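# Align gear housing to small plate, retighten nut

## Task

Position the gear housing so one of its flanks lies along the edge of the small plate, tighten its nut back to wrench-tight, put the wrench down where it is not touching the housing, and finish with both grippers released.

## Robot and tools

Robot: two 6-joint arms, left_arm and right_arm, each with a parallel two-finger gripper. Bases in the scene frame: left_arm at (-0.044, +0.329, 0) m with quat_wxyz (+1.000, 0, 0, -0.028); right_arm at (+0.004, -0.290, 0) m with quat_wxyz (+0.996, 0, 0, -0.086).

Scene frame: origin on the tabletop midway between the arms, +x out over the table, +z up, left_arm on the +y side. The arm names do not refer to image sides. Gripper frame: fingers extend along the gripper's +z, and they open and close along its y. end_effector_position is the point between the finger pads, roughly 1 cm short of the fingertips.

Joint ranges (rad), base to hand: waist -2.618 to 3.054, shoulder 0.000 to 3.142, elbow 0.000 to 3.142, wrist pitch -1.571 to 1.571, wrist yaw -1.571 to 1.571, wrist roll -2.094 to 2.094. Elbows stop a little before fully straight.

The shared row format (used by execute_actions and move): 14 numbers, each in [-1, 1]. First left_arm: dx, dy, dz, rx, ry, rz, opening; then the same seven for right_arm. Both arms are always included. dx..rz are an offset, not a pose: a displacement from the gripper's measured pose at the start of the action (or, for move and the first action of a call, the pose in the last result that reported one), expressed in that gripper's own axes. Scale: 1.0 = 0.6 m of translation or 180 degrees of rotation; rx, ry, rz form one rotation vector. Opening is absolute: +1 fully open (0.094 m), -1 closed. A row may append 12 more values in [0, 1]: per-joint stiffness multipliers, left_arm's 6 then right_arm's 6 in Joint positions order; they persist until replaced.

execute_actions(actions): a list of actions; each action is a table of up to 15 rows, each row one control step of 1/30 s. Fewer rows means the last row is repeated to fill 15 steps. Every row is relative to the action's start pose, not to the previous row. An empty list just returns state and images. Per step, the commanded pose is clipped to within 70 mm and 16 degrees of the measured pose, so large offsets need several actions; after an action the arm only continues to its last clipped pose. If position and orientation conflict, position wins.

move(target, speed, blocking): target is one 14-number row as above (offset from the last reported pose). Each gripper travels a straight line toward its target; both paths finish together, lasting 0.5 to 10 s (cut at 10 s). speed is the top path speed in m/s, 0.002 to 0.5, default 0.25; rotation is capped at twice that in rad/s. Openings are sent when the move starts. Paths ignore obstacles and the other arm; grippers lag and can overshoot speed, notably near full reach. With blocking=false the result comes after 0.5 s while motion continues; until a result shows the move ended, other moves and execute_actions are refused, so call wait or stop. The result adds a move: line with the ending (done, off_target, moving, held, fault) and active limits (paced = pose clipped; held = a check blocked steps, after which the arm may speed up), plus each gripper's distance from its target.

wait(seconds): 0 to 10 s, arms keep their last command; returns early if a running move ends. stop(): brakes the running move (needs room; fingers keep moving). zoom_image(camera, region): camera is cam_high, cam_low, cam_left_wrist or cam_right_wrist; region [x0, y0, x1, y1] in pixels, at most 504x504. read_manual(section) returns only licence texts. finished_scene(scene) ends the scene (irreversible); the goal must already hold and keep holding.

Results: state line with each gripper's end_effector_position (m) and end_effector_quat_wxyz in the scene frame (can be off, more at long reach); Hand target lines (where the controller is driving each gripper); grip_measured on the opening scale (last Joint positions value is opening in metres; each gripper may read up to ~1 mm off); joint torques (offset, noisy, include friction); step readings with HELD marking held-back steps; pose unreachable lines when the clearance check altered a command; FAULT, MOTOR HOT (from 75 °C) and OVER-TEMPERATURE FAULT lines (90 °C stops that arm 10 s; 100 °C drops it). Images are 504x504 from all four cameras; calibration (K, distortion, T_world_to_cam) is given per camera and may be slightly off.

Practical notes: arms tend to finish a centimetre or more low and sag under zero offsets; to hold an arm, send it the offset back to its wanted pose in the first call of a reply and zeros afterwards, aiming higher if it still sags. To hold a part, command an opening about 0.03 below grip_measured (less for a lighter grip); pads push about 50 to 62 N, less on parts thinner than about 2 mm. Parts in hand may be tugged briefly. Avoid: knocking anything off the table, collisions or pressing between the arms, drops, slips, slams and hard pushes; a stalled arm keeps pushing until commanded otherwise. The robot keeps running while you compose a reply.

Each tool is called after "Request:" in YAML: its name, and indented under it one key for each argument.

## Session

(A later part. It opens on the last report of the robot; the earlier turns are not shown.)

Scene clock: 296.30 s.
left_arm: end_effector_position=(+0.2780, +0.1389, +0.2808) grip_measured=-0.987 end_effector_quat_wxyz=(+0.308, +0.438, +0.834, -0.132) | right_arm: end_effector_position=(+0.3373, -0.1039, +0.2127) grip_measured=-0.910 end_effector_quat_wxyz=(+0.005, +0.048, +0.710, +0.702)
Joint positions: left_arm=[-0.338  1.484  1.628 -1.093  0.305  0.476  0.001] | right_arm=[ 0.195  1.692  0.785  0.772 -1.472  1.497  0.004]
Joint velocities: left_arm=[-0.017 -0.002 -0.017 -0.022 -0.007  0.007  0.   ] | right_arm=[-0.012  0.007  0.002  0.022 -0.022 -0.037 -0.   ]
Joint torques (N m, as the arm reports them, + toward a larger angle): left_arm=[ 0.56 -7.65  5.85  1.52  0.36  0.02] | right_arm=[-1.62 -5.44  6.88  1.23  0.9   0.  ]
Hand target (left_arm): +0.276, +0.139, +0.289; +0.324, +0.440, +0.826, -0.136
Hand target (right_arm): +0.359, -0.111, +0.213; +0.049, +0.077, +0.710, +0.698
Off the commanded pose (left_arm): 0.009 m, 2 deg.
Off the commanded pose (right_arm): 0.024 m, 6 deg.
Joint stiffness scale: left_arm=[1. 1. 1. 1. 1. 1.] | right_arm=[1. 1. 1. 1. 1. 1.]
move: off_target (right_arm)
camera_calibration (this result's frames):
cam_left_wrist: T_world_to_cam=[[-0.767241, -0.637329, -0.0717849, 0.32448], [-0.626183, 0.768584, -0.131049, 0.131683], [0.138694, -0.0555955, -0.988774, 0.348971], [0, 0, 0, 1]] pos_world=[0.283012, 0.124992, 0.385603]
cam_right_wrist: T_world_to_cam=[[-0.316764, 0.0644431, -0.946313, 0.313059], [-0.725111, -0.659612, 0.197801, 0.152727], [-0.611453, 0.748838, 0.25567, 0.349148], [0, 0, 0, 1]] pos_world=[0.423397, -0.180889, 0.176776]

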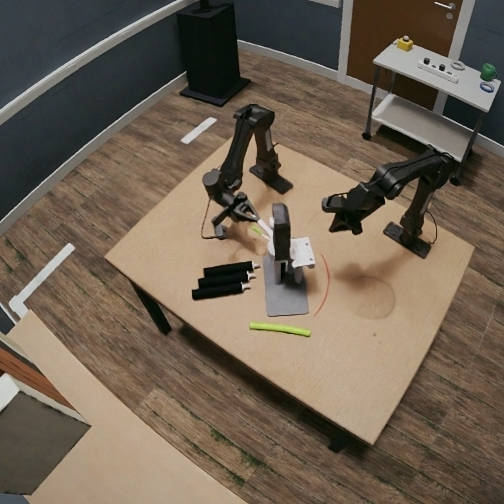

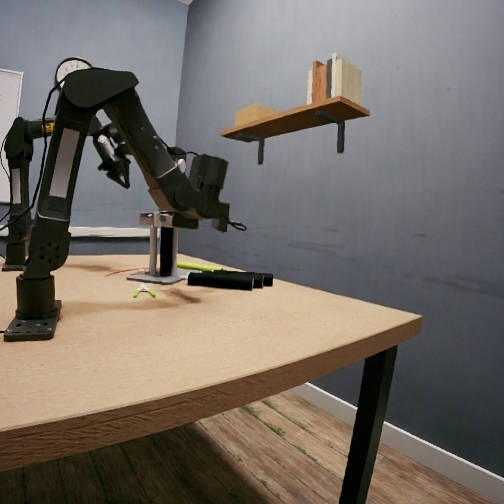

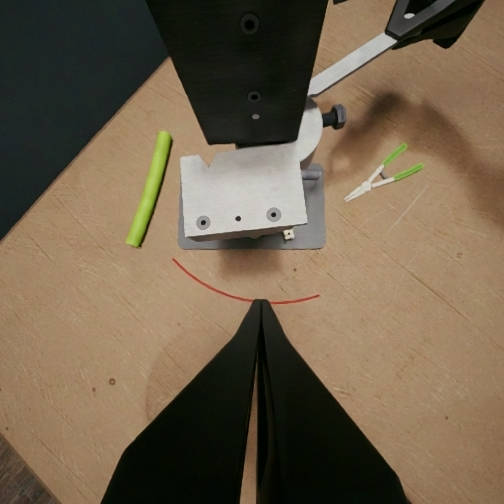

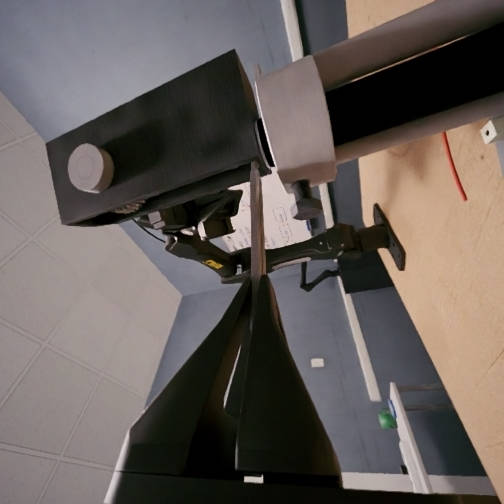

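At the wall now; push harder.

Request:
move:
  target: [0,0,-0.012,0,0,0,-1,-0.06,0.0,-0.008,0,0,0,-0.95]
  speed: 0.015

Request:
zoom_image:
  camera: "cam_left_wrist"
  region: [150,80,350,260]

Scene clock: 299.03 s.
left_arm: end_effector_position=(+0.2737, +0.1408, +0.2775) grip_measured=-0.987 end_effector_quat_wxyz=(+0.297, +0.438, +0.838, -0.133) | right_arm: end_effector_position=(+0.3538, -0.1071, +0.2109) grip_measured=-0.910 end_effector_quat_wxyz=(-0.022, +0.027, +0.707, +0.706)
Joint positions: left_arm=[-0.338  1.484  1.628 -1.117  0.305  0.477  0.001] | right_arm=[ 0.183  1.8    0.896  0.774 -1.553  1.511  0.004]
Joint velocities: left_arm=[-0.007  0.002 -0.007  0.022 -0.007  0.037 -0.001] | right_arm=[-0.022 -0.002  0.012 -0.066 -0.037  0.022  0.   ]
Joint torques (N m, as the arm reports them, + toward a larger angle): left_arm=[ 0.72 -6.04  8.31  1.3   0.22  0.04] | right_arm=[-1.14 -5.85  7.83  1.    0.55  0.  ]
Hand target (left_arm): +0.275, +0.142, +0.286; +0.308, +0.438, +0.834, -0.132
Hand target (right_arm): +0.372, -0.112, +0.211; +0.005, +0.048, +0.709, +0.704
Off the commanded pose (left_arm): 0.009 m, 1 deg.
Off the commanded pose (right_arm): 0.019 m, 4 deg.
Joint stiffness scale: left_arm=[1. 1. 1. 1. 1. 1.] | right_arm=[1. 1. 1. 1. 1. 1.]
move: off_target (right_arm)
camera_calibration (this result's frames):
cam_left_wrist: T_world_to_cam=[[-0.769107, -0.636147, -0.0615731, 0.319612], [-0.628256, 0.770205, -0.109903, 0.121563], [0.117338, -0.0458435, -0.992033, 0.351768], [0, 0, 0, 1]] pos_world=[0.280913, 0.125818, 0.382006]
cam_right_wrist: T_world_to_cam=[[-0.328881, 0.0532414, -0.942869, 0.319145], [-0.676696, -0.709705, 0.195962, 0.14084], [-0.658726, 0.702484, 0.269437, 0.370974], [0, 0, 0, 1]] pos_world=[0.444637, -0.17764, 0.173358]

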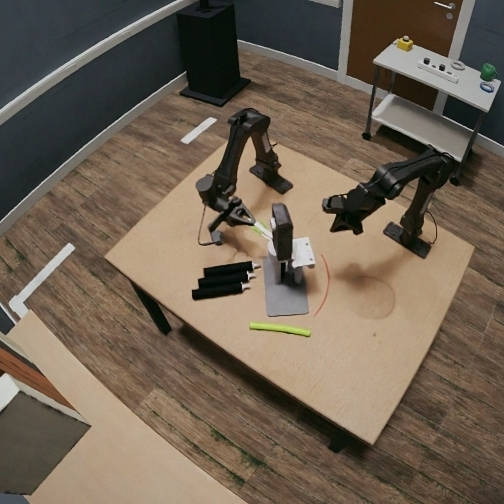

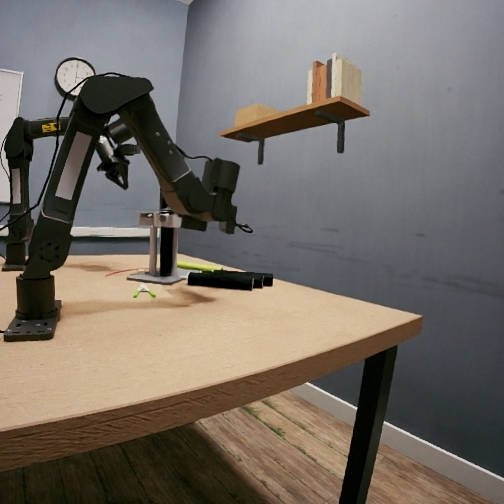

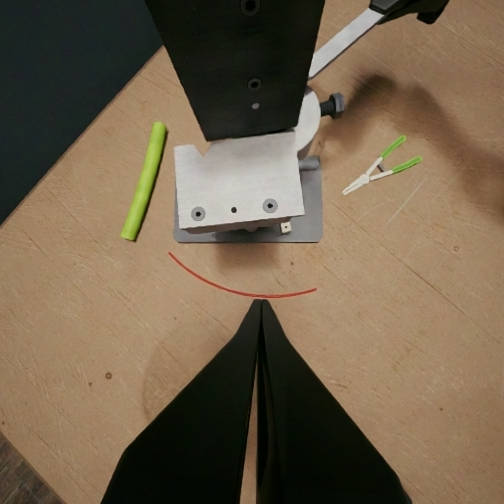

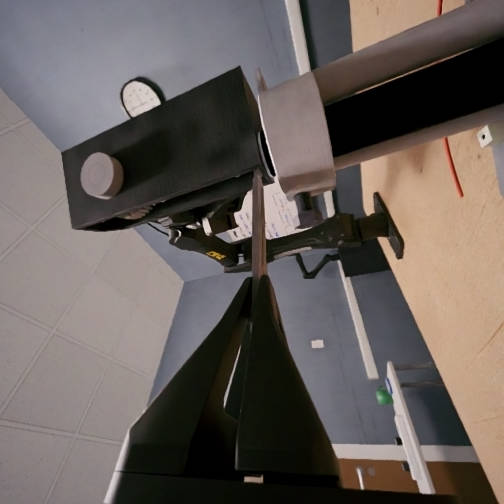

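Region (150, 80, 350, 260) of cam_left_wrist's 504x504 image, scaled by 2.520, with more detail than that image has; it fills the top 454 rows of this view, and the rest is white.

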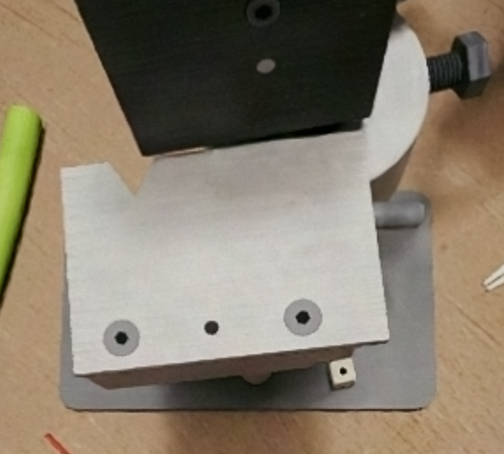

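Request:
move:
  target: [0,0,-0.012,0,0,0,-1,0.08,0.003,0.025,0,-0.08,0,-0.95]
  speed: 0.025

Request:
move:
  target: [0,0,0,0,0,0,-1,0.05,0.0,0.015,0,-0.07,0,-0.95]
  speed: 0.025

Request:
zoom_image:
  camera: "cam_left_wrist"
  region: [150,60,350,240]

Scene clock: 304.47 s.
left_arm: end_effector_position=(+0.2693, +0.1429, +0.2742) grip_measured=-0.987 end_effector_quat_wxyz=(+0.286, +0.439, +0.842, -0.133) | right_arm: end_effector_position=(+0.3179, -0.0982, +0.2140) grip_measured=-0.910 end_effector_quat_wxyz=(+0.079, +0.131, +0.700, +0.697)
Joint positions: left_arm=[-0.338  1.484  1.628 -1.141  0.303  0.478  0.001] | right_arm=[ 0.25   1.49   0.552  0.895 -1.195  1.604  0.004]
Joint velocities: left_arm=[-0.022 -0.007 -0.002 -0.007 -0.154 -0.007 -0.   ] | right_arm=[ 0.012  0.002  0.007 -0.022 -0.037 -0.007 -0.   ]
Joint torques (N m, as the arm reports them, + toward a larger angle): left_arm=[ 0.76 -6.04  8.49  1.31  0.21  0.07] | right_arm=[ 1.35 -6.14  4.72  1.11 -0.37 -0.03]
Hand target (left_arm): +0.271, +0.144, +0.283; +0.297, +0.438, +0.838, -0.132
Hand target (right_arm): +0.306, -0.093, +0.216; +0.066, +0.116, +0.703, +0.699
Off the commanded pose (left_arm): 0.009 m, 1 deg.
Off the commanded pose (right_arm): 0.014 m, 2 deg.
Joint stiffness scale: left_arm=[1. 1. 1. 1. 1. 1.] | right_arm=[1. 1. 1. 1. 1. 1.]
move: off_target (right_arm)
camera_calibration (this result's frames):
cam_left_wrist: T_world_to_cam=[[-0.770371, -0.635475, -0.0519661, 0.314982], [-0.630334, 0.771329, -0.0879221, 0.111205], [0.0959552, -0.0349766, -0.994771, 0.354053], [0, 0, 0, 1]] pos_world=[0.278776, 0.126771, 0.378347]
cam_right_wrist: T_world_to_cam=[[-0.305632, 0.134, -0.942673, 0.310229], [-0.850583, -0.483355, 0.207067, 0.197406], [-0.427899, 0.865108, 0.261707, 0.284463], [0, 0, 0, 1]] pos_world=[0.384447, -0.192244, 0.177123]

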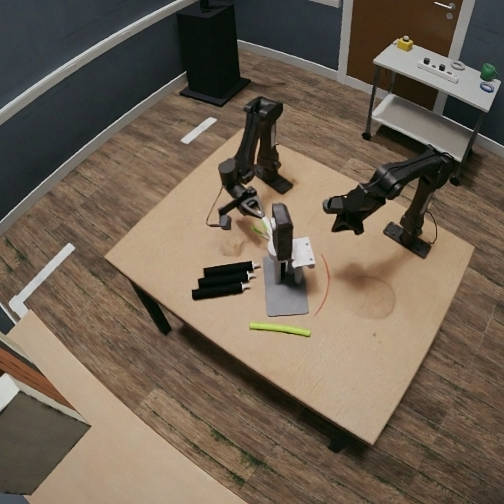

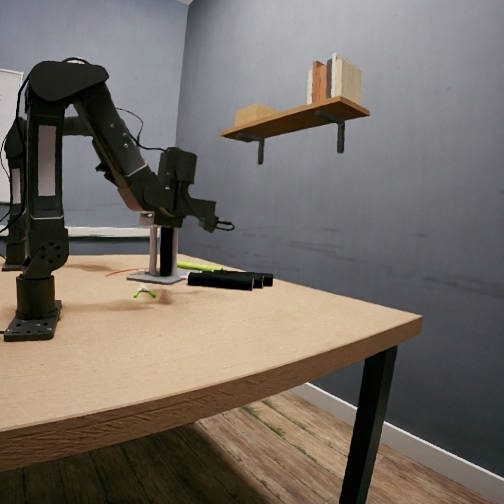

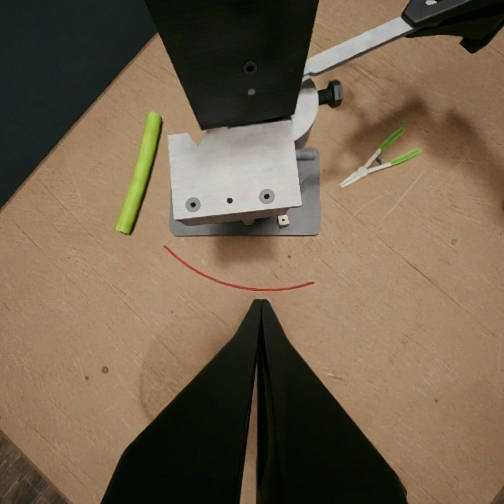

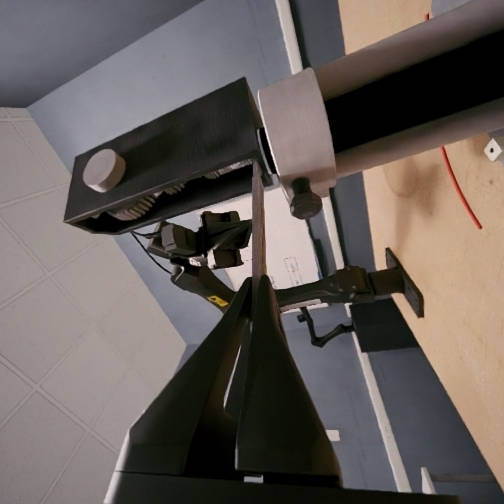

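Scene clock: 309.10 s.
left_arm: end_effector_position=(+0.2695, +0.1431, +0.2741) grip_measured=-0.987 end_effector_quat_wxyz=(+0.286, +0.438, +0.842, -0.132) | right_arm: end_effector_position=(+0.2967, -0.0848, +0.2160) grip_measured=-0.910 end_effector_quat_wxyz=(+0.157, +0.209, +0.684, +0.681)
Joint positions: left_arm=[-0.338  1.484  1.628 -1.141  0.301  0.478  0.001] | right_arm=[ 0.412  1.236  0.382  0.82  -0.807  1.616  0.004]
Joint velocities: left_arm=[-0.007 -0.002  0.002  0.066  0.007  0.037  0.001] | right_arm=[-0.007  0.002 -0.002 -0.007 -0.022 -0.037 -0.   ]
Joint torques (N m, as the arm reports them, + toward a larger angle): left_arm=[ 0.03 -5.45  6.8   1.32  0.2   0.02] | right_arm=[ 1.54 -4.12  5.65  1.32  0.12 -0.01]
Hand target (left_arm): +0.269, +0.143, +0.274; +0.286, +0.439, +0.842, -0.133
Hand target (right_arm): +0.292, -0.082, +0.216; +0.155, +0.207, +0.686, +0.681
Off the commanded pose (left_arm): 0.000 m, 0 deg.
Off the commanded pose (right_arm): 0.006 m, 1 deg.
Joint stiffness scale: left_arm=[1. 1. 1. 1. 1. 1.] | right_arm=[1. 1. 1. 1. 1. 1.]
move: done
camera_calibration (this result's frames):
cam_left_wrist: T_world_to_cam=[[-0.769681, -0.636194, -0.0533795, 0.315594], [-0.631078, 0.770806, -0.0871675, 0.111161], [0.0966006, -0.0334045, -0.994763, 0.35356], [0, 0, 0, 1]] pos_world=[0.278904, 0.126906, 0.378244]
cam_right_wrist: T_world_to_cam=[[-0.269827, 0.191356, -0.943704, 0.298366], [-0.936686, -0.279324, 0.211181, 0.227364], [-0.223188, 0.940936, 0.254609, 0.21048], [0, 0, 0, 1]] pos_world=[0.340453, -0.191634, 0.179964]

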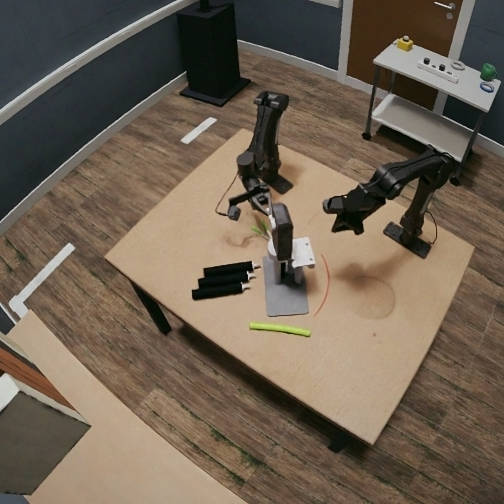

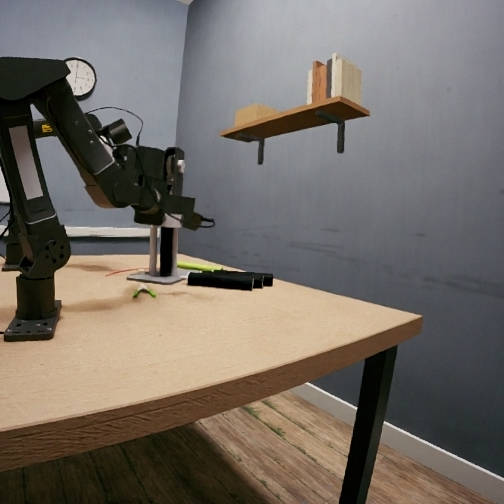

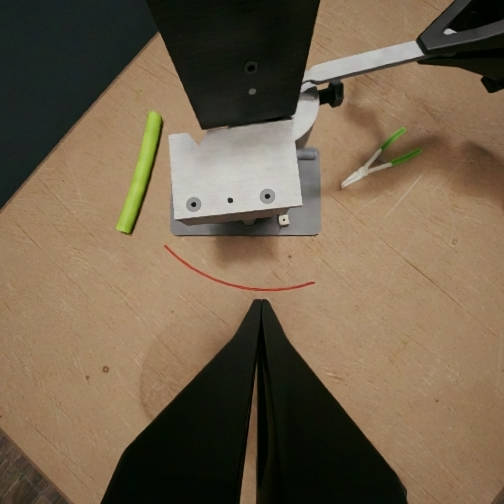

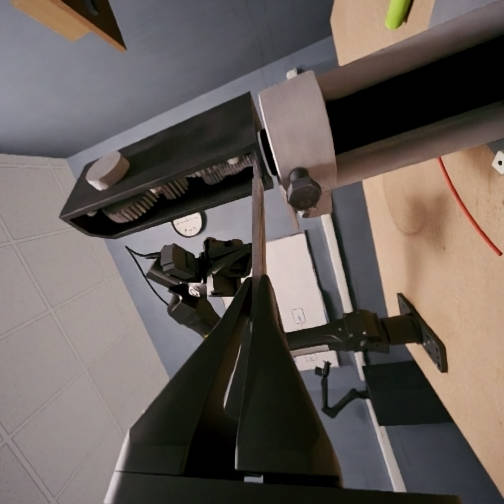

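Region (150, 60, 350, 240) of cam_left_wrist's 504x504 image, scaled by 2.520, with more detail than that image has; it fills the top 454 rows of this view, and the rest is white.

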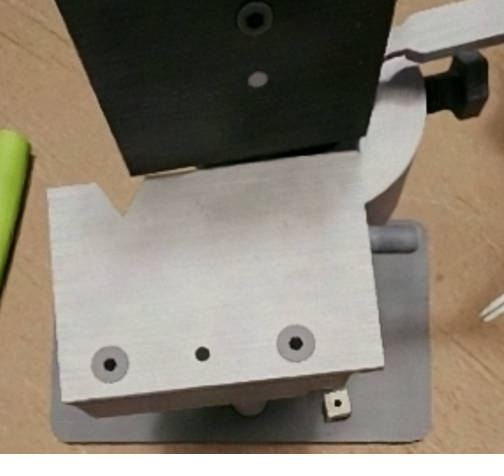

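Request:
move:
  target: [-0.095,0.06,0.13,0,-0.17,0,-1,0,-0.006,0.003,0,0,-0.02,-0.95]
  speed: 0.08

Scene clock: 313.30 s.
left_arm: end_effector_position=(+0.3543, +0.0879, +0.2464) grip_measured=-0.987 end_effector_quat_wxyz=(+0.495, +0.390, +0.740, -0.237) | right_arm: end_effector_position=(+0.2968, -0.0847, +0.2159) grip_measured=-0.910 end_effector_quat_wxyz=(+0.172, +0.193, +0.689, +0.677)
Joint positions: left_arm=[-0.298  1.526  1.157 -0.109  0.526  0.293  0.001] | right_arm=[ 0.413  1.237  0.382  0.821 -0.807  1.572  0.004]
Joint velocities: left_arm=[ 0.007  0.007  0.007 -0.066  0.022 -0.007 -0.001] | right_arm=[-0.012  0.012  0.012  0.095  0.022  0.037 -0.001]
Joint torques (N m, as the arm reports them, + toward a larger angle): left_arm=[ 0.78 -6.66  6.87  1.93  0.26 -0.04] | right_arm=[ 0.74 -1.73  5.77  1.63  0.04 -0.17]
Hand target (left_arm): +0.355, +0.089, +0.247; +0.498, +0.388, +0.737, -0.241
Hand target (right_arm): +0.297, -0.083, +0.213; +0.178, +0.187, +0.691, +0.676
Off the commanded pose (left_arm): 0.002 m, 1 deg.
Off the commanded pose (right_arm): 0.004 m, 1 deg.
Joint stiffness scale: left_arm=[1. 1. 1. 1. 1. 1.] | right_arm=[1. 1. 1. 1. 1. 1.]
move: done
camera_calibration (this result's frames):
cam_left_wrist: T_world_to_cam=[[-0.766793, -0.641525, -0.0217951, 0.335918], [-0.517152, 0.637534, -0.571055, 0.295379], [0.380241, -0.42661, -0.820622, 0.207107], [0, 0, 0, 1]] pos_world=[0.331585, 0.11554, 0.345956]
cam_right_wrist: T_world_to_cam=[[-0.233323, 0.169825, -0.957455, 0.288534], [-0.943872, -0.276302, 0.181005, 0.236371], [-0.233808, 0.945947, 0.224761, 0.220412], [0, 0, 0, 1]] pos_world=[0.341959, -0.192188, 0.183934]

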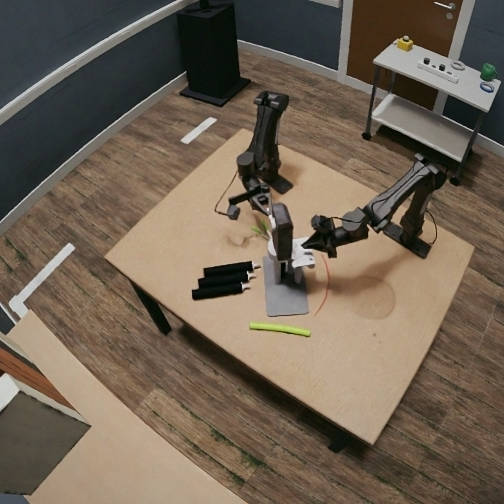

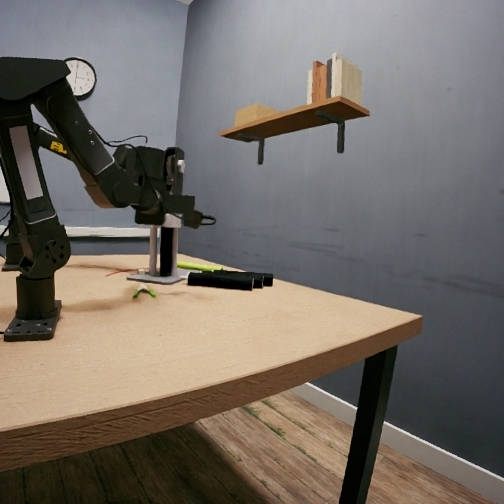

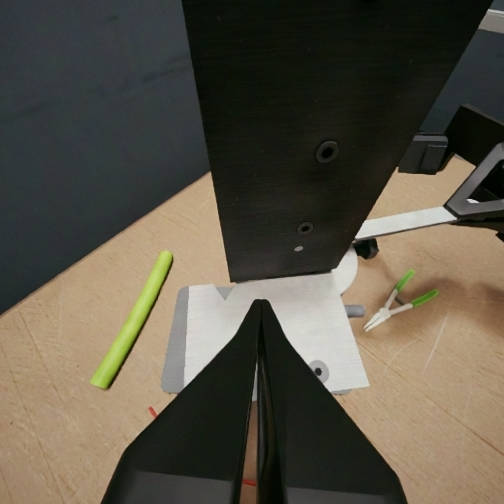

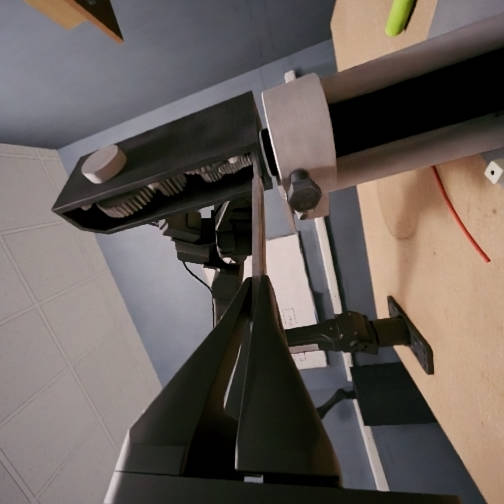

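Request:
move:
  target: [-0.012,0.02,0.035,0,0,0,-1,0,-0.006,0.003,0,0,0,-0.95]
  speed: 0.015

Request:
zoom_image:
  camera: "cam_left_wrist"
  region: [170,220,400,380]

Scene clock: 316.30 s.
left_arm: end_effector_position=(+0.3719, +0.0824, +0.2273) grip_measured=-0.987 end_effector_quat_wxyz=(+0.477, +0.388, +0.752, -0.237) | right_arm: end_effector_position=(+0.2967, -0.0846, +0.2159) grip_measured=-0.910 end_effector_quat_wxyz=(+0.171, +0.194, +0.688, +0.678)
Joint positions: left_arm=[-0.298  1.618  1.206 -0.109  0.52   0.293  0.001] | right_arm=[ 0.413  1.237  0.382  0.821 -0.808  1.574  0.004]
Joint velocities: left_arm=[-0.007 -0.017  0.007 -0.022  0.007  0.022  0.   ] | right_arm=[-0.017 -0.007  0.007 -0.007 -0.037  0.066 -0.001]
Joint torques (N m, as the arm reports them, + toward a larger angle): left_arm=[-0.66 -7.37 10.86  1.8   0.18 -0.06] | right_arm=[ 0.6  -1.55  5.84  1.63  0.05 -0.03]
Hand target (left_arm): +0.376, +0.077, +0.245; +0.495, +0.390, +0.739, -0.237
Hand target (right_arm): +0.297, -0.083, +0.212; +0.172, +0.194, +0.689, +0.677
Off the commanded pose (left_arm): 0.019 m, 2 deg.
Off the commanded pose (right_arm): 0.004 m, 0 deg.
Joint stiffness scale: left_arm=[1. 1. 1. 1. 1. 1.] | right_arm=[1. 1. 1. 1. 1. 1.]
move: off_target (left_arm)
camera_calibration (this result's frames):
cam_left_wrist: T_world_to_cam=[[-0.763834, -0.645407, -0.00269933, 0.340338], [-0.542224, 0.643974, -0.539713, 0.29881], [0.350073, -0.410788, -0.841845, 0.197079], [0, 0, 0, 1]] pos_world=[0.352991, 0.108188, 0.3281]
cam_right_wrist: T_world_to_cam=[[-0.235595, 0.171037, -0.956683, 0.289126], [-0.943362, -0.276847, 0.182819, 0.235735], [-0.233586, 0.94557, 0.226573, 0.219876], [0, 0, 0, 1]] pos_world=[0.34186, -0.192097, 0.183686]

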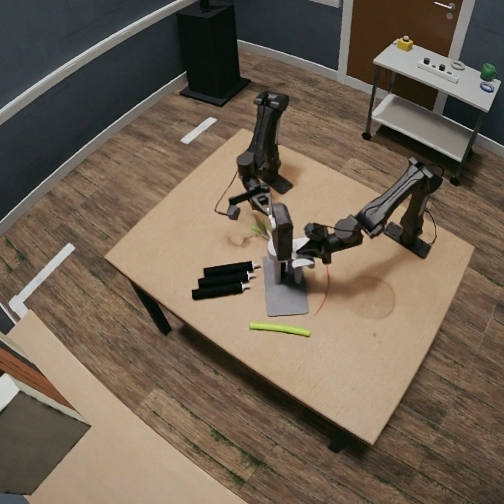

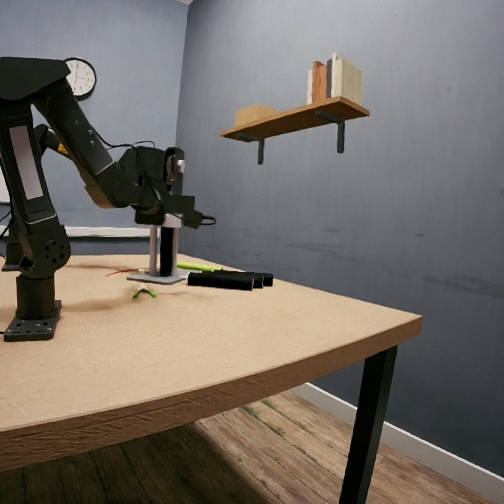

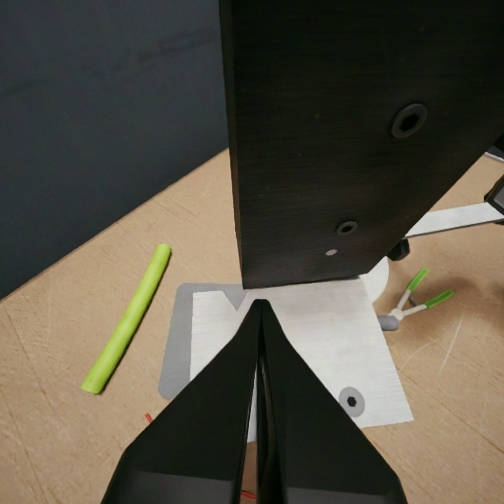

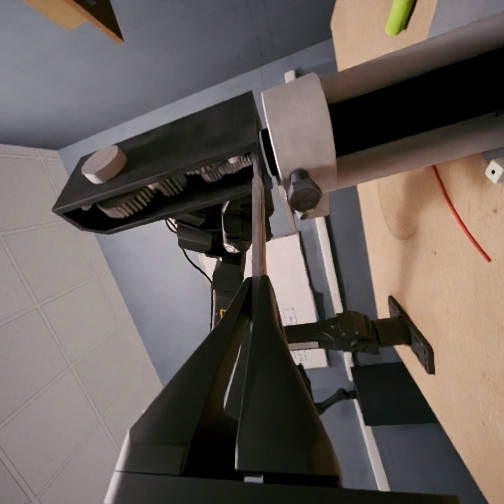

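Region (170, 220, 400, 380) of cam_left_wrist's 504x504 image, scaled by 2.191, with more detail than that image has; it fills the top 351 rows of this view, and the rest is white.

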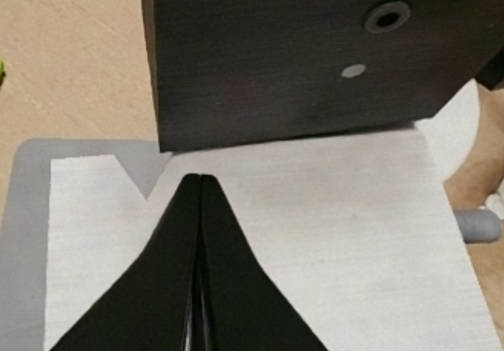

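Request:
execute_actions:
  actions:
    - [[-0.033,0,0,0,-0.012,0,-1,0,-0.006,0.003,0,0,0,-0.95],[-0.035,0,0.003,0,-0.012,0,-1,0,-0.006,0.003,0,0,0,-0.95],[-0.036,0,0.005,0,-0.012,0,-1,0,-0.006,0.003,0,0,0,-0.95],[-0.038,0,0.007,0,-0.012,0,-1,0,-0.006,0.003,0,0,0,-0.95],[-0.04,0,0.01,0,-0.012,0,-1,0,-0.006,0.003,0,0,0,-0.95]]

Request:
wait:
  seconds: 0.5

Request:
zoom_image:
  camera: "cam_left_wrist"
  region: [170,220,400,380]

Scene clock: 317.03 s.
left_arm: end_effector_position=(+0.3758, +0.0744, +0.2281) grip_measured=-0.987 end_effector_quat_wxyz=(+0.474, +0.382, +0.755, -0.244) | right_arm: end_effector_position=(+0.2967, -0.0846, +0.2160) grip_measured=-0.910 end_effector_quat_wxyz=(+0.170, +0.195, +0.688, +0.678)
Joint positions: left_arm=[-0.313  1.644  1.236 -0.11   0.513  0.267  0.001] | right_arm=[ 0.413  1.237  0.382  0.822 -0.808  1.576  0.004]
Joint velocities: left_arm=[-0.012 -0.002  0.027 -0.007  0.081 -0.081 -0.001] | right_arm=[ 0.007 -0.007 -0.007 -0.051  0.022 -0.022 -0.   ]
Joint torques (N m, as the arm reports them, + toward a larger angle): left_arm=[-0.66 -7.62 10.78  1.81  0.17 -0.05] | right_arm=[ 0.67 -1.57  5.77  1.64  0.04 -0.03]
Hand target (left_arm): +0.380, +0.070, +0.246; +0.491, +0.383, +0.743, -0.245
Hand target (right_arm): +0.297, -0.083, +0.212; +0.171, +0.194, +0.689, +0.677
Off the commanded pose (left_arm): 0.020 m, 2 deg.
Off the commanded pose (right_arm): 0.004 m, 0 deg.
Joint stiffness scale: left_arm=[1. 1. 1. 1. 1. 1.] | right_arm=[1. 1. 1. 1. 1. 1.]
Step readings (end_effector_position):
0: left_arm (+0.3719, +0.0824, +0.2273) | right_arm (+0.2967, -0.0846, +0.2159)
1: left_arm (+0.3719, +0.0824, +0.2273) | right_arm (+0.2967, -0.0846, +0.2159)
2: left_arm (+0.3718, +0.0821, +0.2271) | right_arm (+0.2967, -0.0846, +0.2160)
4: left_arm (+0.3728, +0.0803, +0.2276) | right_arm (+0.2967, -0.0846, +0.2160)
8: left_arm (+0.3754, +0.0748, +0.2289) | right_arm (+0.2967, -0.0846, +0.2160)
15: end_effector_position above
camera_calibration (this result's frames):
cam_left_wrist: T_world_to_cam=[[-0.762373, -0.646944, 0.0158359, 0.333518], [-0.551434, 0.636626, -0.539099, 0.310382], [0.338685, -0.419727, -0.842093, 0.198146], [0, 0, 0, 1]] pos_world=[0.358311, 0.101338, 0.328903]
cam_right_wrist: T_world_to_cam=[[-0.236814, 0.172044, -0.956201, 0.289539], [-0.94314, -0.276996, 0.183741, 0.235446], [-0.233252, 0.945343, 0.227858, 0.219464], [0, 0, 0, 1]] pos_world=[0.341816, -0.192065, 0.18359]

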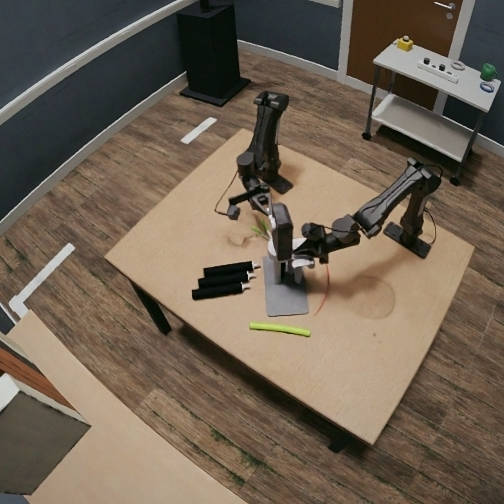

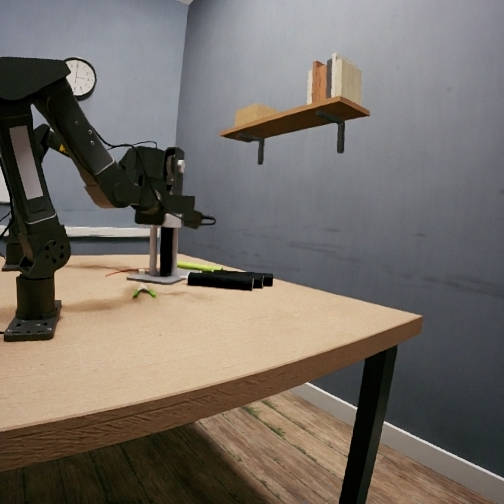

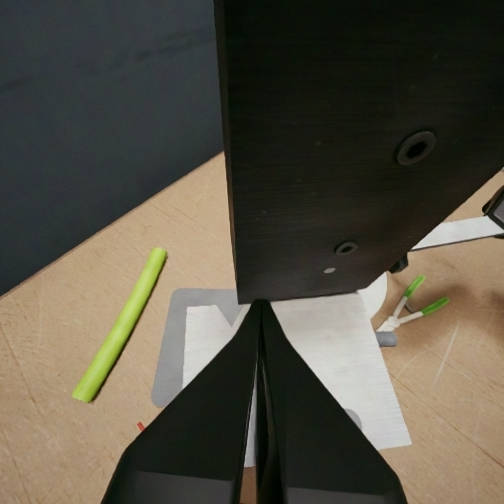

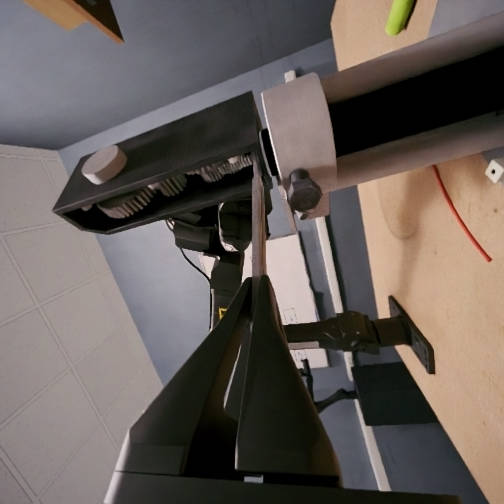

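Scene clock: 317.53 s.
left_arm: end_effector_position=(+0.3759, +0.0745, +0.2281) grip_measured=-0.987 end_effector_quat_wxyz=(+0.474, +0.382, +0.755, -0.244) | right_arm: end_effector_position=(+0.2967, -0.0846, +0.2160) grip_measured=-0.910 end_effector_quat_wxyz=(+0.170, +0.195, +0.688, +0.678)
Joint positions: left_arm=[-0.313  1.644  1.236 -0.11   0.512  0.266  0.001] | right_arm=[ 0.413  1.237  0.382  0.822 -0.808  1.576  0.004]
Joint velocities: left_arm=[-0.007 -0.012 -0.012 -0.066  0.051 -0.007  0.001] | right_arm=[-0.022  0.017  0.012 -0.022  0.007 -0.037 -0.   ]
Joint torques (N m, as the arm reports them, + toward a larger angle): left_arm=[-0.49 -7.69 10.76  1.86  0.18 -0.07] | right_arm=[ 0.68 -1.61  5.81  1.64  0.04 -0.01]
Hand target (left_arm): +0.380, +0.070, +0.246; +0.491, +0.383, +0.743, -0.245
Hand target (right_arm): +0.297, -0.083, +0.212; +0.171, +0.194, +0.689, +0.677
Off the commanded pose (left_arm): 0.020 m, 2 deg.
Off the commanded pose (right_arm): 0.004 m, 0 deg.
Joint stiffness scale: left_arm=[1. 1. 1. 1. 1. 1.] | right_arm=[1. 1. 1. 1. 1. 1.]
wait: 0.50 s; at rest by 0.17 s
camera_calibration (this result's frames):
cam_left_wrist: T_world_to_cam=[[-0.761613, -0.647821, 0.0165336, 0.333271], [-0.552547, 0.635851, -0.538875, 0.310785], [0.338581, -0.41955, -0.842224, 0.198179], [0, 0, 0, 1]] pos_world=[0.358447, 0.101433, 0.328875]
cam_right_wrist: T_world_to_cam=[[-0.236814, 0.172044, -0.956201, 0.289539], [-0.94314, -0.276996, 0.183741, 0.235446], [-0.233252, 0.945343, 0.227858, 0.219464], [0, 0, 0, 1]] pos_world=[0.341816, -0.192065, 0.18359]

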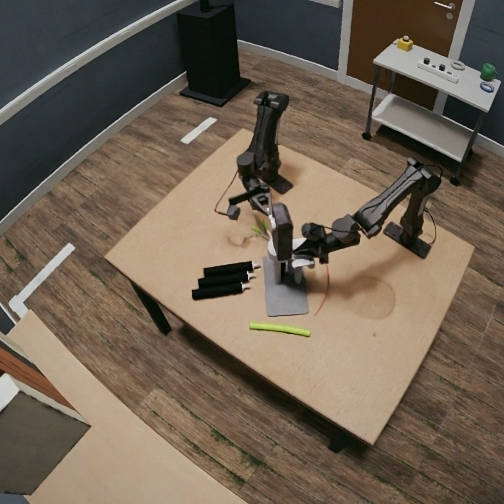

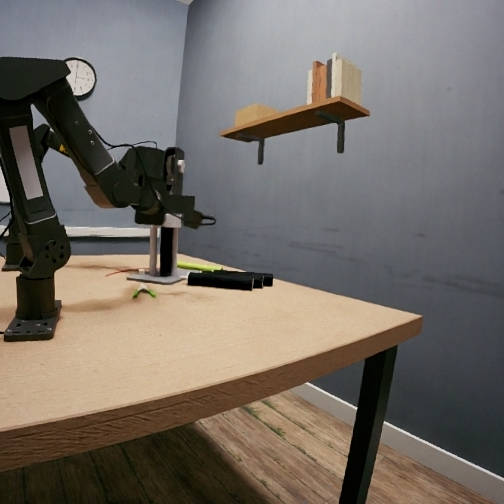

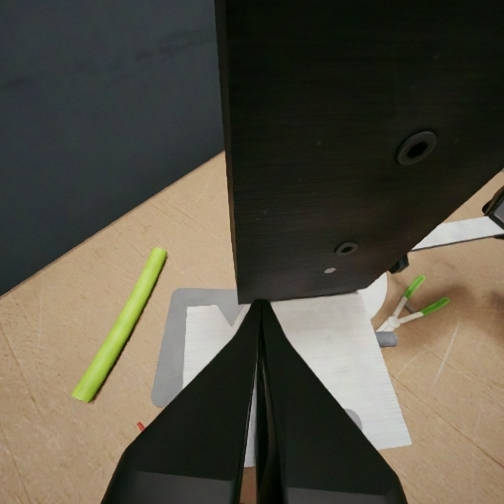

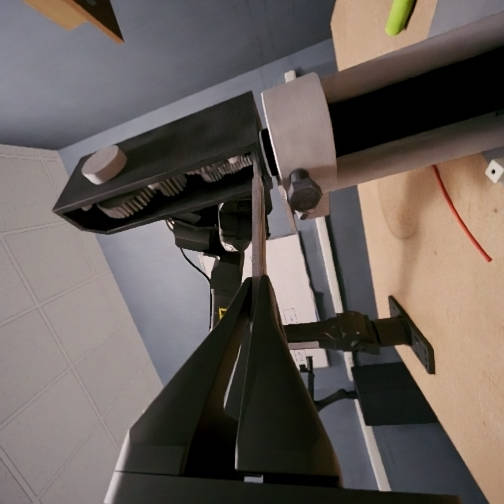

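Region (170, 220, 400, 380) of cam_left_wrist's 504x504 image, scaled by 2.191, with more detail than that image has; it fills the top 351 rows of this view, and the rest is white.

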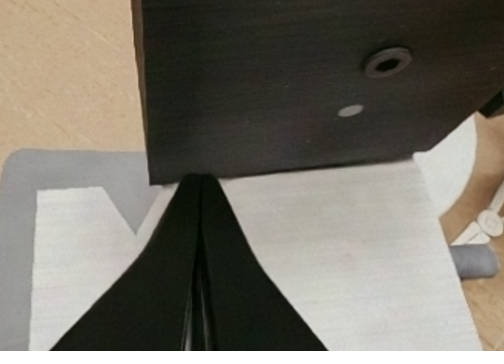

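Tracks well. Step 3 mm.

Request:
execute_actions:
  actions:
    - [[-0.033,0,-0.001,0,-0.014,0,-1,0,-0.006,0.003,0,0,0,-0.95],[-0.034,0,0.001,0,-0.014,0,-1,0,-0.006,0.003,0,0,0,-0.95]]

Request:
zoom_image:
  camera: "cam_left_wrist"
  region: [170,220,400,380]

Scene clock: 318.13 s.
left_arm: end_effector_position=(+0.3761, +0.0744, +0.2284) grip_measured=-0.987 end_effector_quat_wxyz=(+0.472, +0.373, +0.759, -0.249) | right_arm: end_effector_position=(+0.2967, -0.0846, +0.2160) grip_measured=-0.910 end_effector_quat_wxyz=(+0.170, +0.195, +0.688, +0.678)
Joint positions: left_arm=[-0.313  1.644  1.236 -0.108  0.512  0.243  0.001] | right_arm=[ 0.413  1.237  0.382  0.822 -0.808  1.577  0.004]
Joint velocities: left_arm=[ 0.002 -0.012 -0.002  0.022  0.022 -0.051  0.001] | right_arm=[-0.012  0.002 -0.007 -0.022  0.007  0.022  0.   ]
Joint torques (N m, as the arm reports them, + toward a larger angle): left_arm=[-0.88 -7.41 10.77  1.94  0.19 -0.08] | right_arm=[ 0.7  -1.48  5.87  1.64  0.04 -0.01]
Hand target (left_arm): +0.381, +0.068, +0.246; +0.491, +0.376, +0.744, -0.252
Hand target (right_arm): +0.297, -0.083, +0.212; +0.170, +0.195, +0.688, +0.678
Off the commanded pose (left_arm): 0.020 m, 3 deg.
Off the commanded pose (right_arm): 0.004 m, 0 deg.
Joint stiffness scale: left_arm=[1. 1. 1. 1. 1. 1.] | right_arm=[1. 1. 1. 1. 1. 1.]
Step readings (end_effector_position):
0: left_arm (+0.3759, +0.0745, +0.2281) | right_arm (+0.2967, -0.0846, +0.2160)
1: left_arm (+0.3759, +0.0745, +0.2281) | right_arm (+0.2967, -0.0846, +0.2160)
2: left_arm (+0.3760, +0.0745, +0.2281) | right_arm (+0.2967, -0.0846, +0.2160)
4: left_arm (+0.3760, +0.0744, +0.2282) | right_arm (+0.2967, -0.0846, +0.2160)
8: left_arm (+0.3760, +0.0744, +0.2283) | right_arm (+0.2967, -0.0846, +0.2160)
15: end_effector_position above
camera_calibration (this result's frames):
cam_left_wrist: T_world_to_cam=[[-0.754903, -0.654845, 0.0360486, 0.32689], [-0.566739, 0.6237, -0.538335, 0.317192], [0.330043, -0.426821, -0.841959, 0.202043], [0, 0, 0, 1]] pos_world=[0.359852, 0.102466, 0.329084]
cam_right_wrist: T_world_to_cam=[[-0.237757, 0.172595, -0.955867, 0.289794], [-0.942964, -0.277076, 0.184518, 0.23522], [-0.233001, 0.945219, 0.228628, 0.219213], [0, 0, 0, 1]] pos_world=[0.341781, -0.192047, 0.183484]

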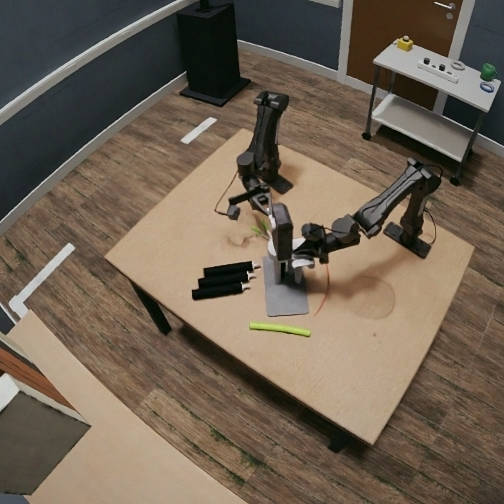

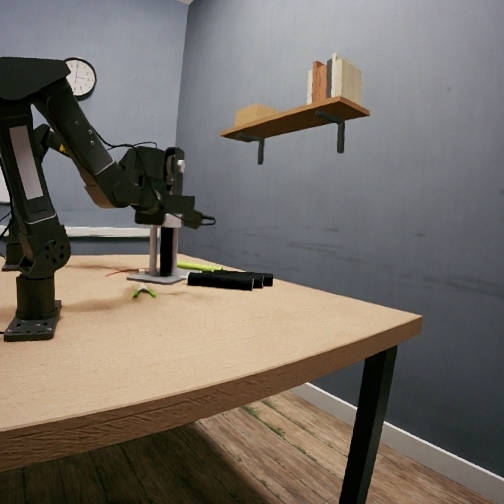

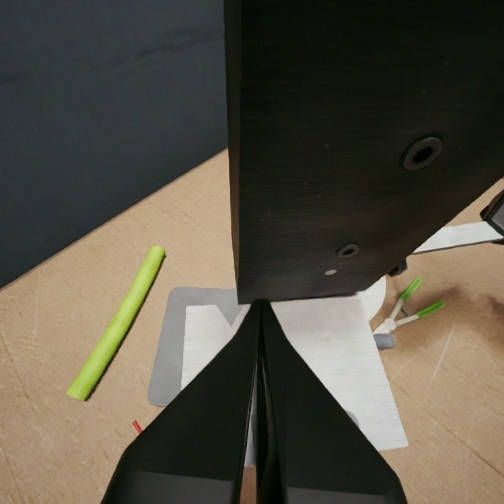

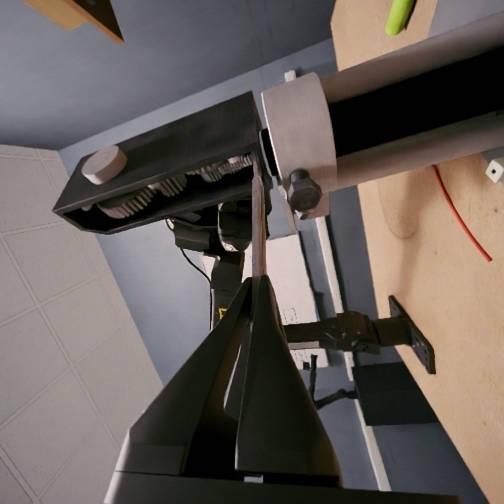

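Region (170, 220, 400, 380) of cam_left_wrist's 504x504 image, scaled by 2.191, with more detail than that image has; it fills the top 351 rows of this view, and the rest is white.

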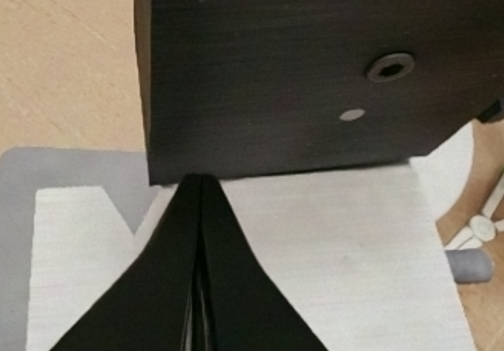

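Request:
execute_actions:
  actions:
    - [[-0.035,0,0.005,0,-0.014,0.008,-1,0,-0.006,0.003,0,0,0,-0.95]]

Request:
zoom_image:
  camera: "cam_left_wrist"
  region: [170,220,400,380]

Scene clock: 318.73 s.
left_arm: end_effector_position=(+0.3768, +0.0717, +0.2228) grip_measured=-0.987 end_effector_quat_wxyz=(+0.468, +0.375, +0.760, -0.250) | right_arm: end_effector_position=(+0.2967, -0.0846, +0.2161) grip_measured=-0.910 end_effector_quat_wxyz=(+0.170, +0.195, +0.688, +0.678)
Joint positions: left_arm=[-0.318  1.658  1.236 -0.103  0.512  0.243  0.001] | right_arm=[ 0.413  1.237  0.382  0.822 -0.808  1.578  0.004]
Joint velocities: left_arm=[-0.022 -0.017 -0.017 -0.037 -0.037 -0.022 -0.001] | right_arm=[ 0.002 -0.007 -0.002 -0.051 -0.066 -0.007 -0.001]
Joint torques (N m, as the arm reports them, + toward a larger angle): left_arm=[-0.64 -7.94 11.25  1.93  0.19 -0.04] | right_arm=[ 0.62 -1.57  5.81  1.66  0.04 -0.01]
Hand target (left_arm): +0.382, +0.066, +0.246; +0.492, +0.377, +0.743, -0.251
Hand target (right_arm): +0.297, -0.083, +0.212; +0.170, +0.195, +0.688, +0.678
Off the commanded pose (left_arm): 0.025 m, 3 deg.
Off the commanded pose (right_arm): 0.004 m, 0 deg.
Joint stiffness scale: left_arm=[1. 1. 1. 1. 1. 1.] | right_arm=[1. 1. 1. 1. 1. 1.]
Step readings (end_effector_position):
0: left_arm (+0.3761, +0.0744, +0.2284) | right_arm (+0.2967, -0.0846, +0.2160)
1: left_arm (+0.3762, +0.0742, +0.2280) | right_arm (+0.2967, -0.0846, +0.2160)
2: left_arm (+0.3764, +0.0737, +0.2278) | right_arm (+0.2967, -0.0846, +0.2161)
4: left_arm (+0.3764, +0.0725, +0.2257) | right_arm (+0.2967, -0.0846, +0.2161)
8: left_arm (+0.3768, +0.0718, +0.2229) | right_arm (+0.2967, -0.0846, +0.2161)
15: end_effector_position above
camera_calibration (this result's frames):
cam_left_wrist: T_world_to_cam=[[-0.757447, -0.651628, 0.0406776, 0.325604], [-0.568691, 0.627871, -0.531383, 0.315162], [0.320724, -0.425628, -0.846155, 0.200304], [0, 0, 0, 1]] pos_world=[0.361616, 0.0995466, 0.323715]
cam_right_wrist: T_world_to_cam=[[-0.237718, 0.172866, -0.955828, 0.289868], [-0.942974, -0.27712, 0.184402, 0.235233], [-0.233002, 0.945157, 0.228885, 0.219135], [0, 0, 0, 1]] pos_world=[0.341784, -0.192038, 0.18353]

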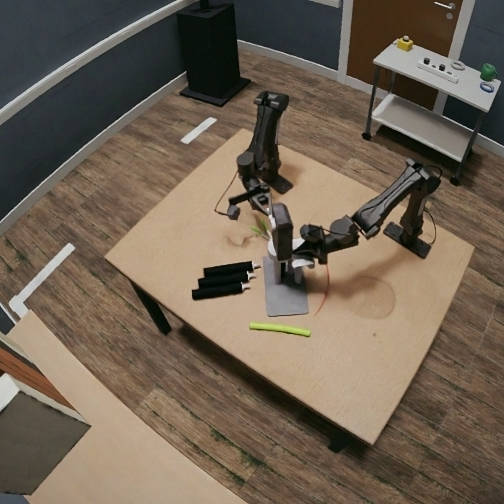

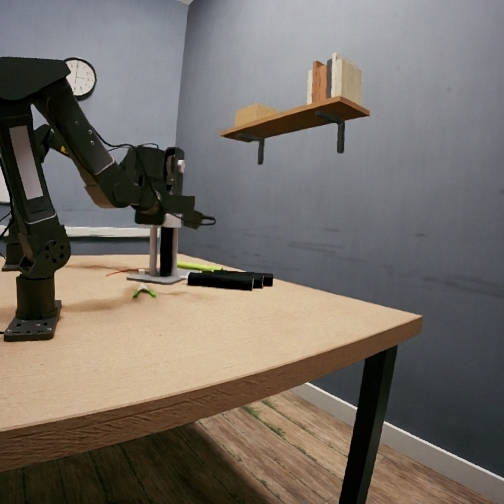

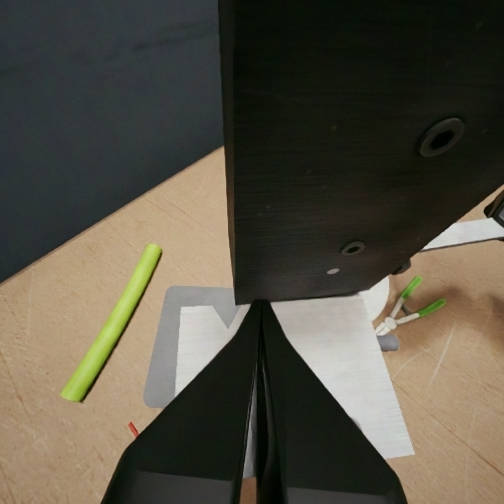

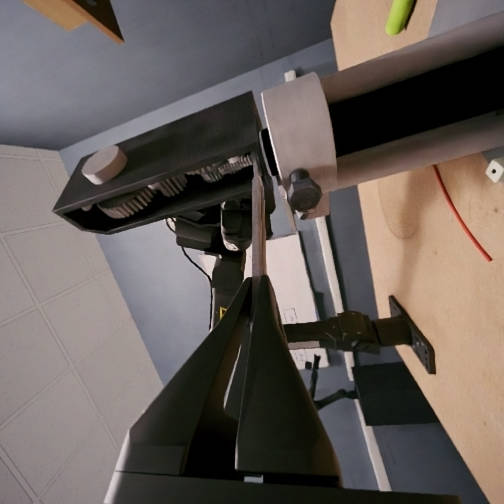

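Region (170, 220, 400, 380) of cam_left_wrist's 504x504 image, scaled by 2.191, with more detail than that image has; it fills the top 351 rows of this view, and the rest is white.

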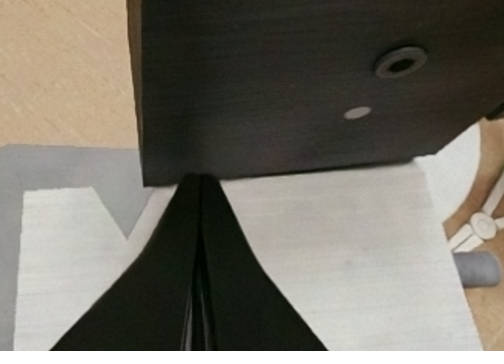

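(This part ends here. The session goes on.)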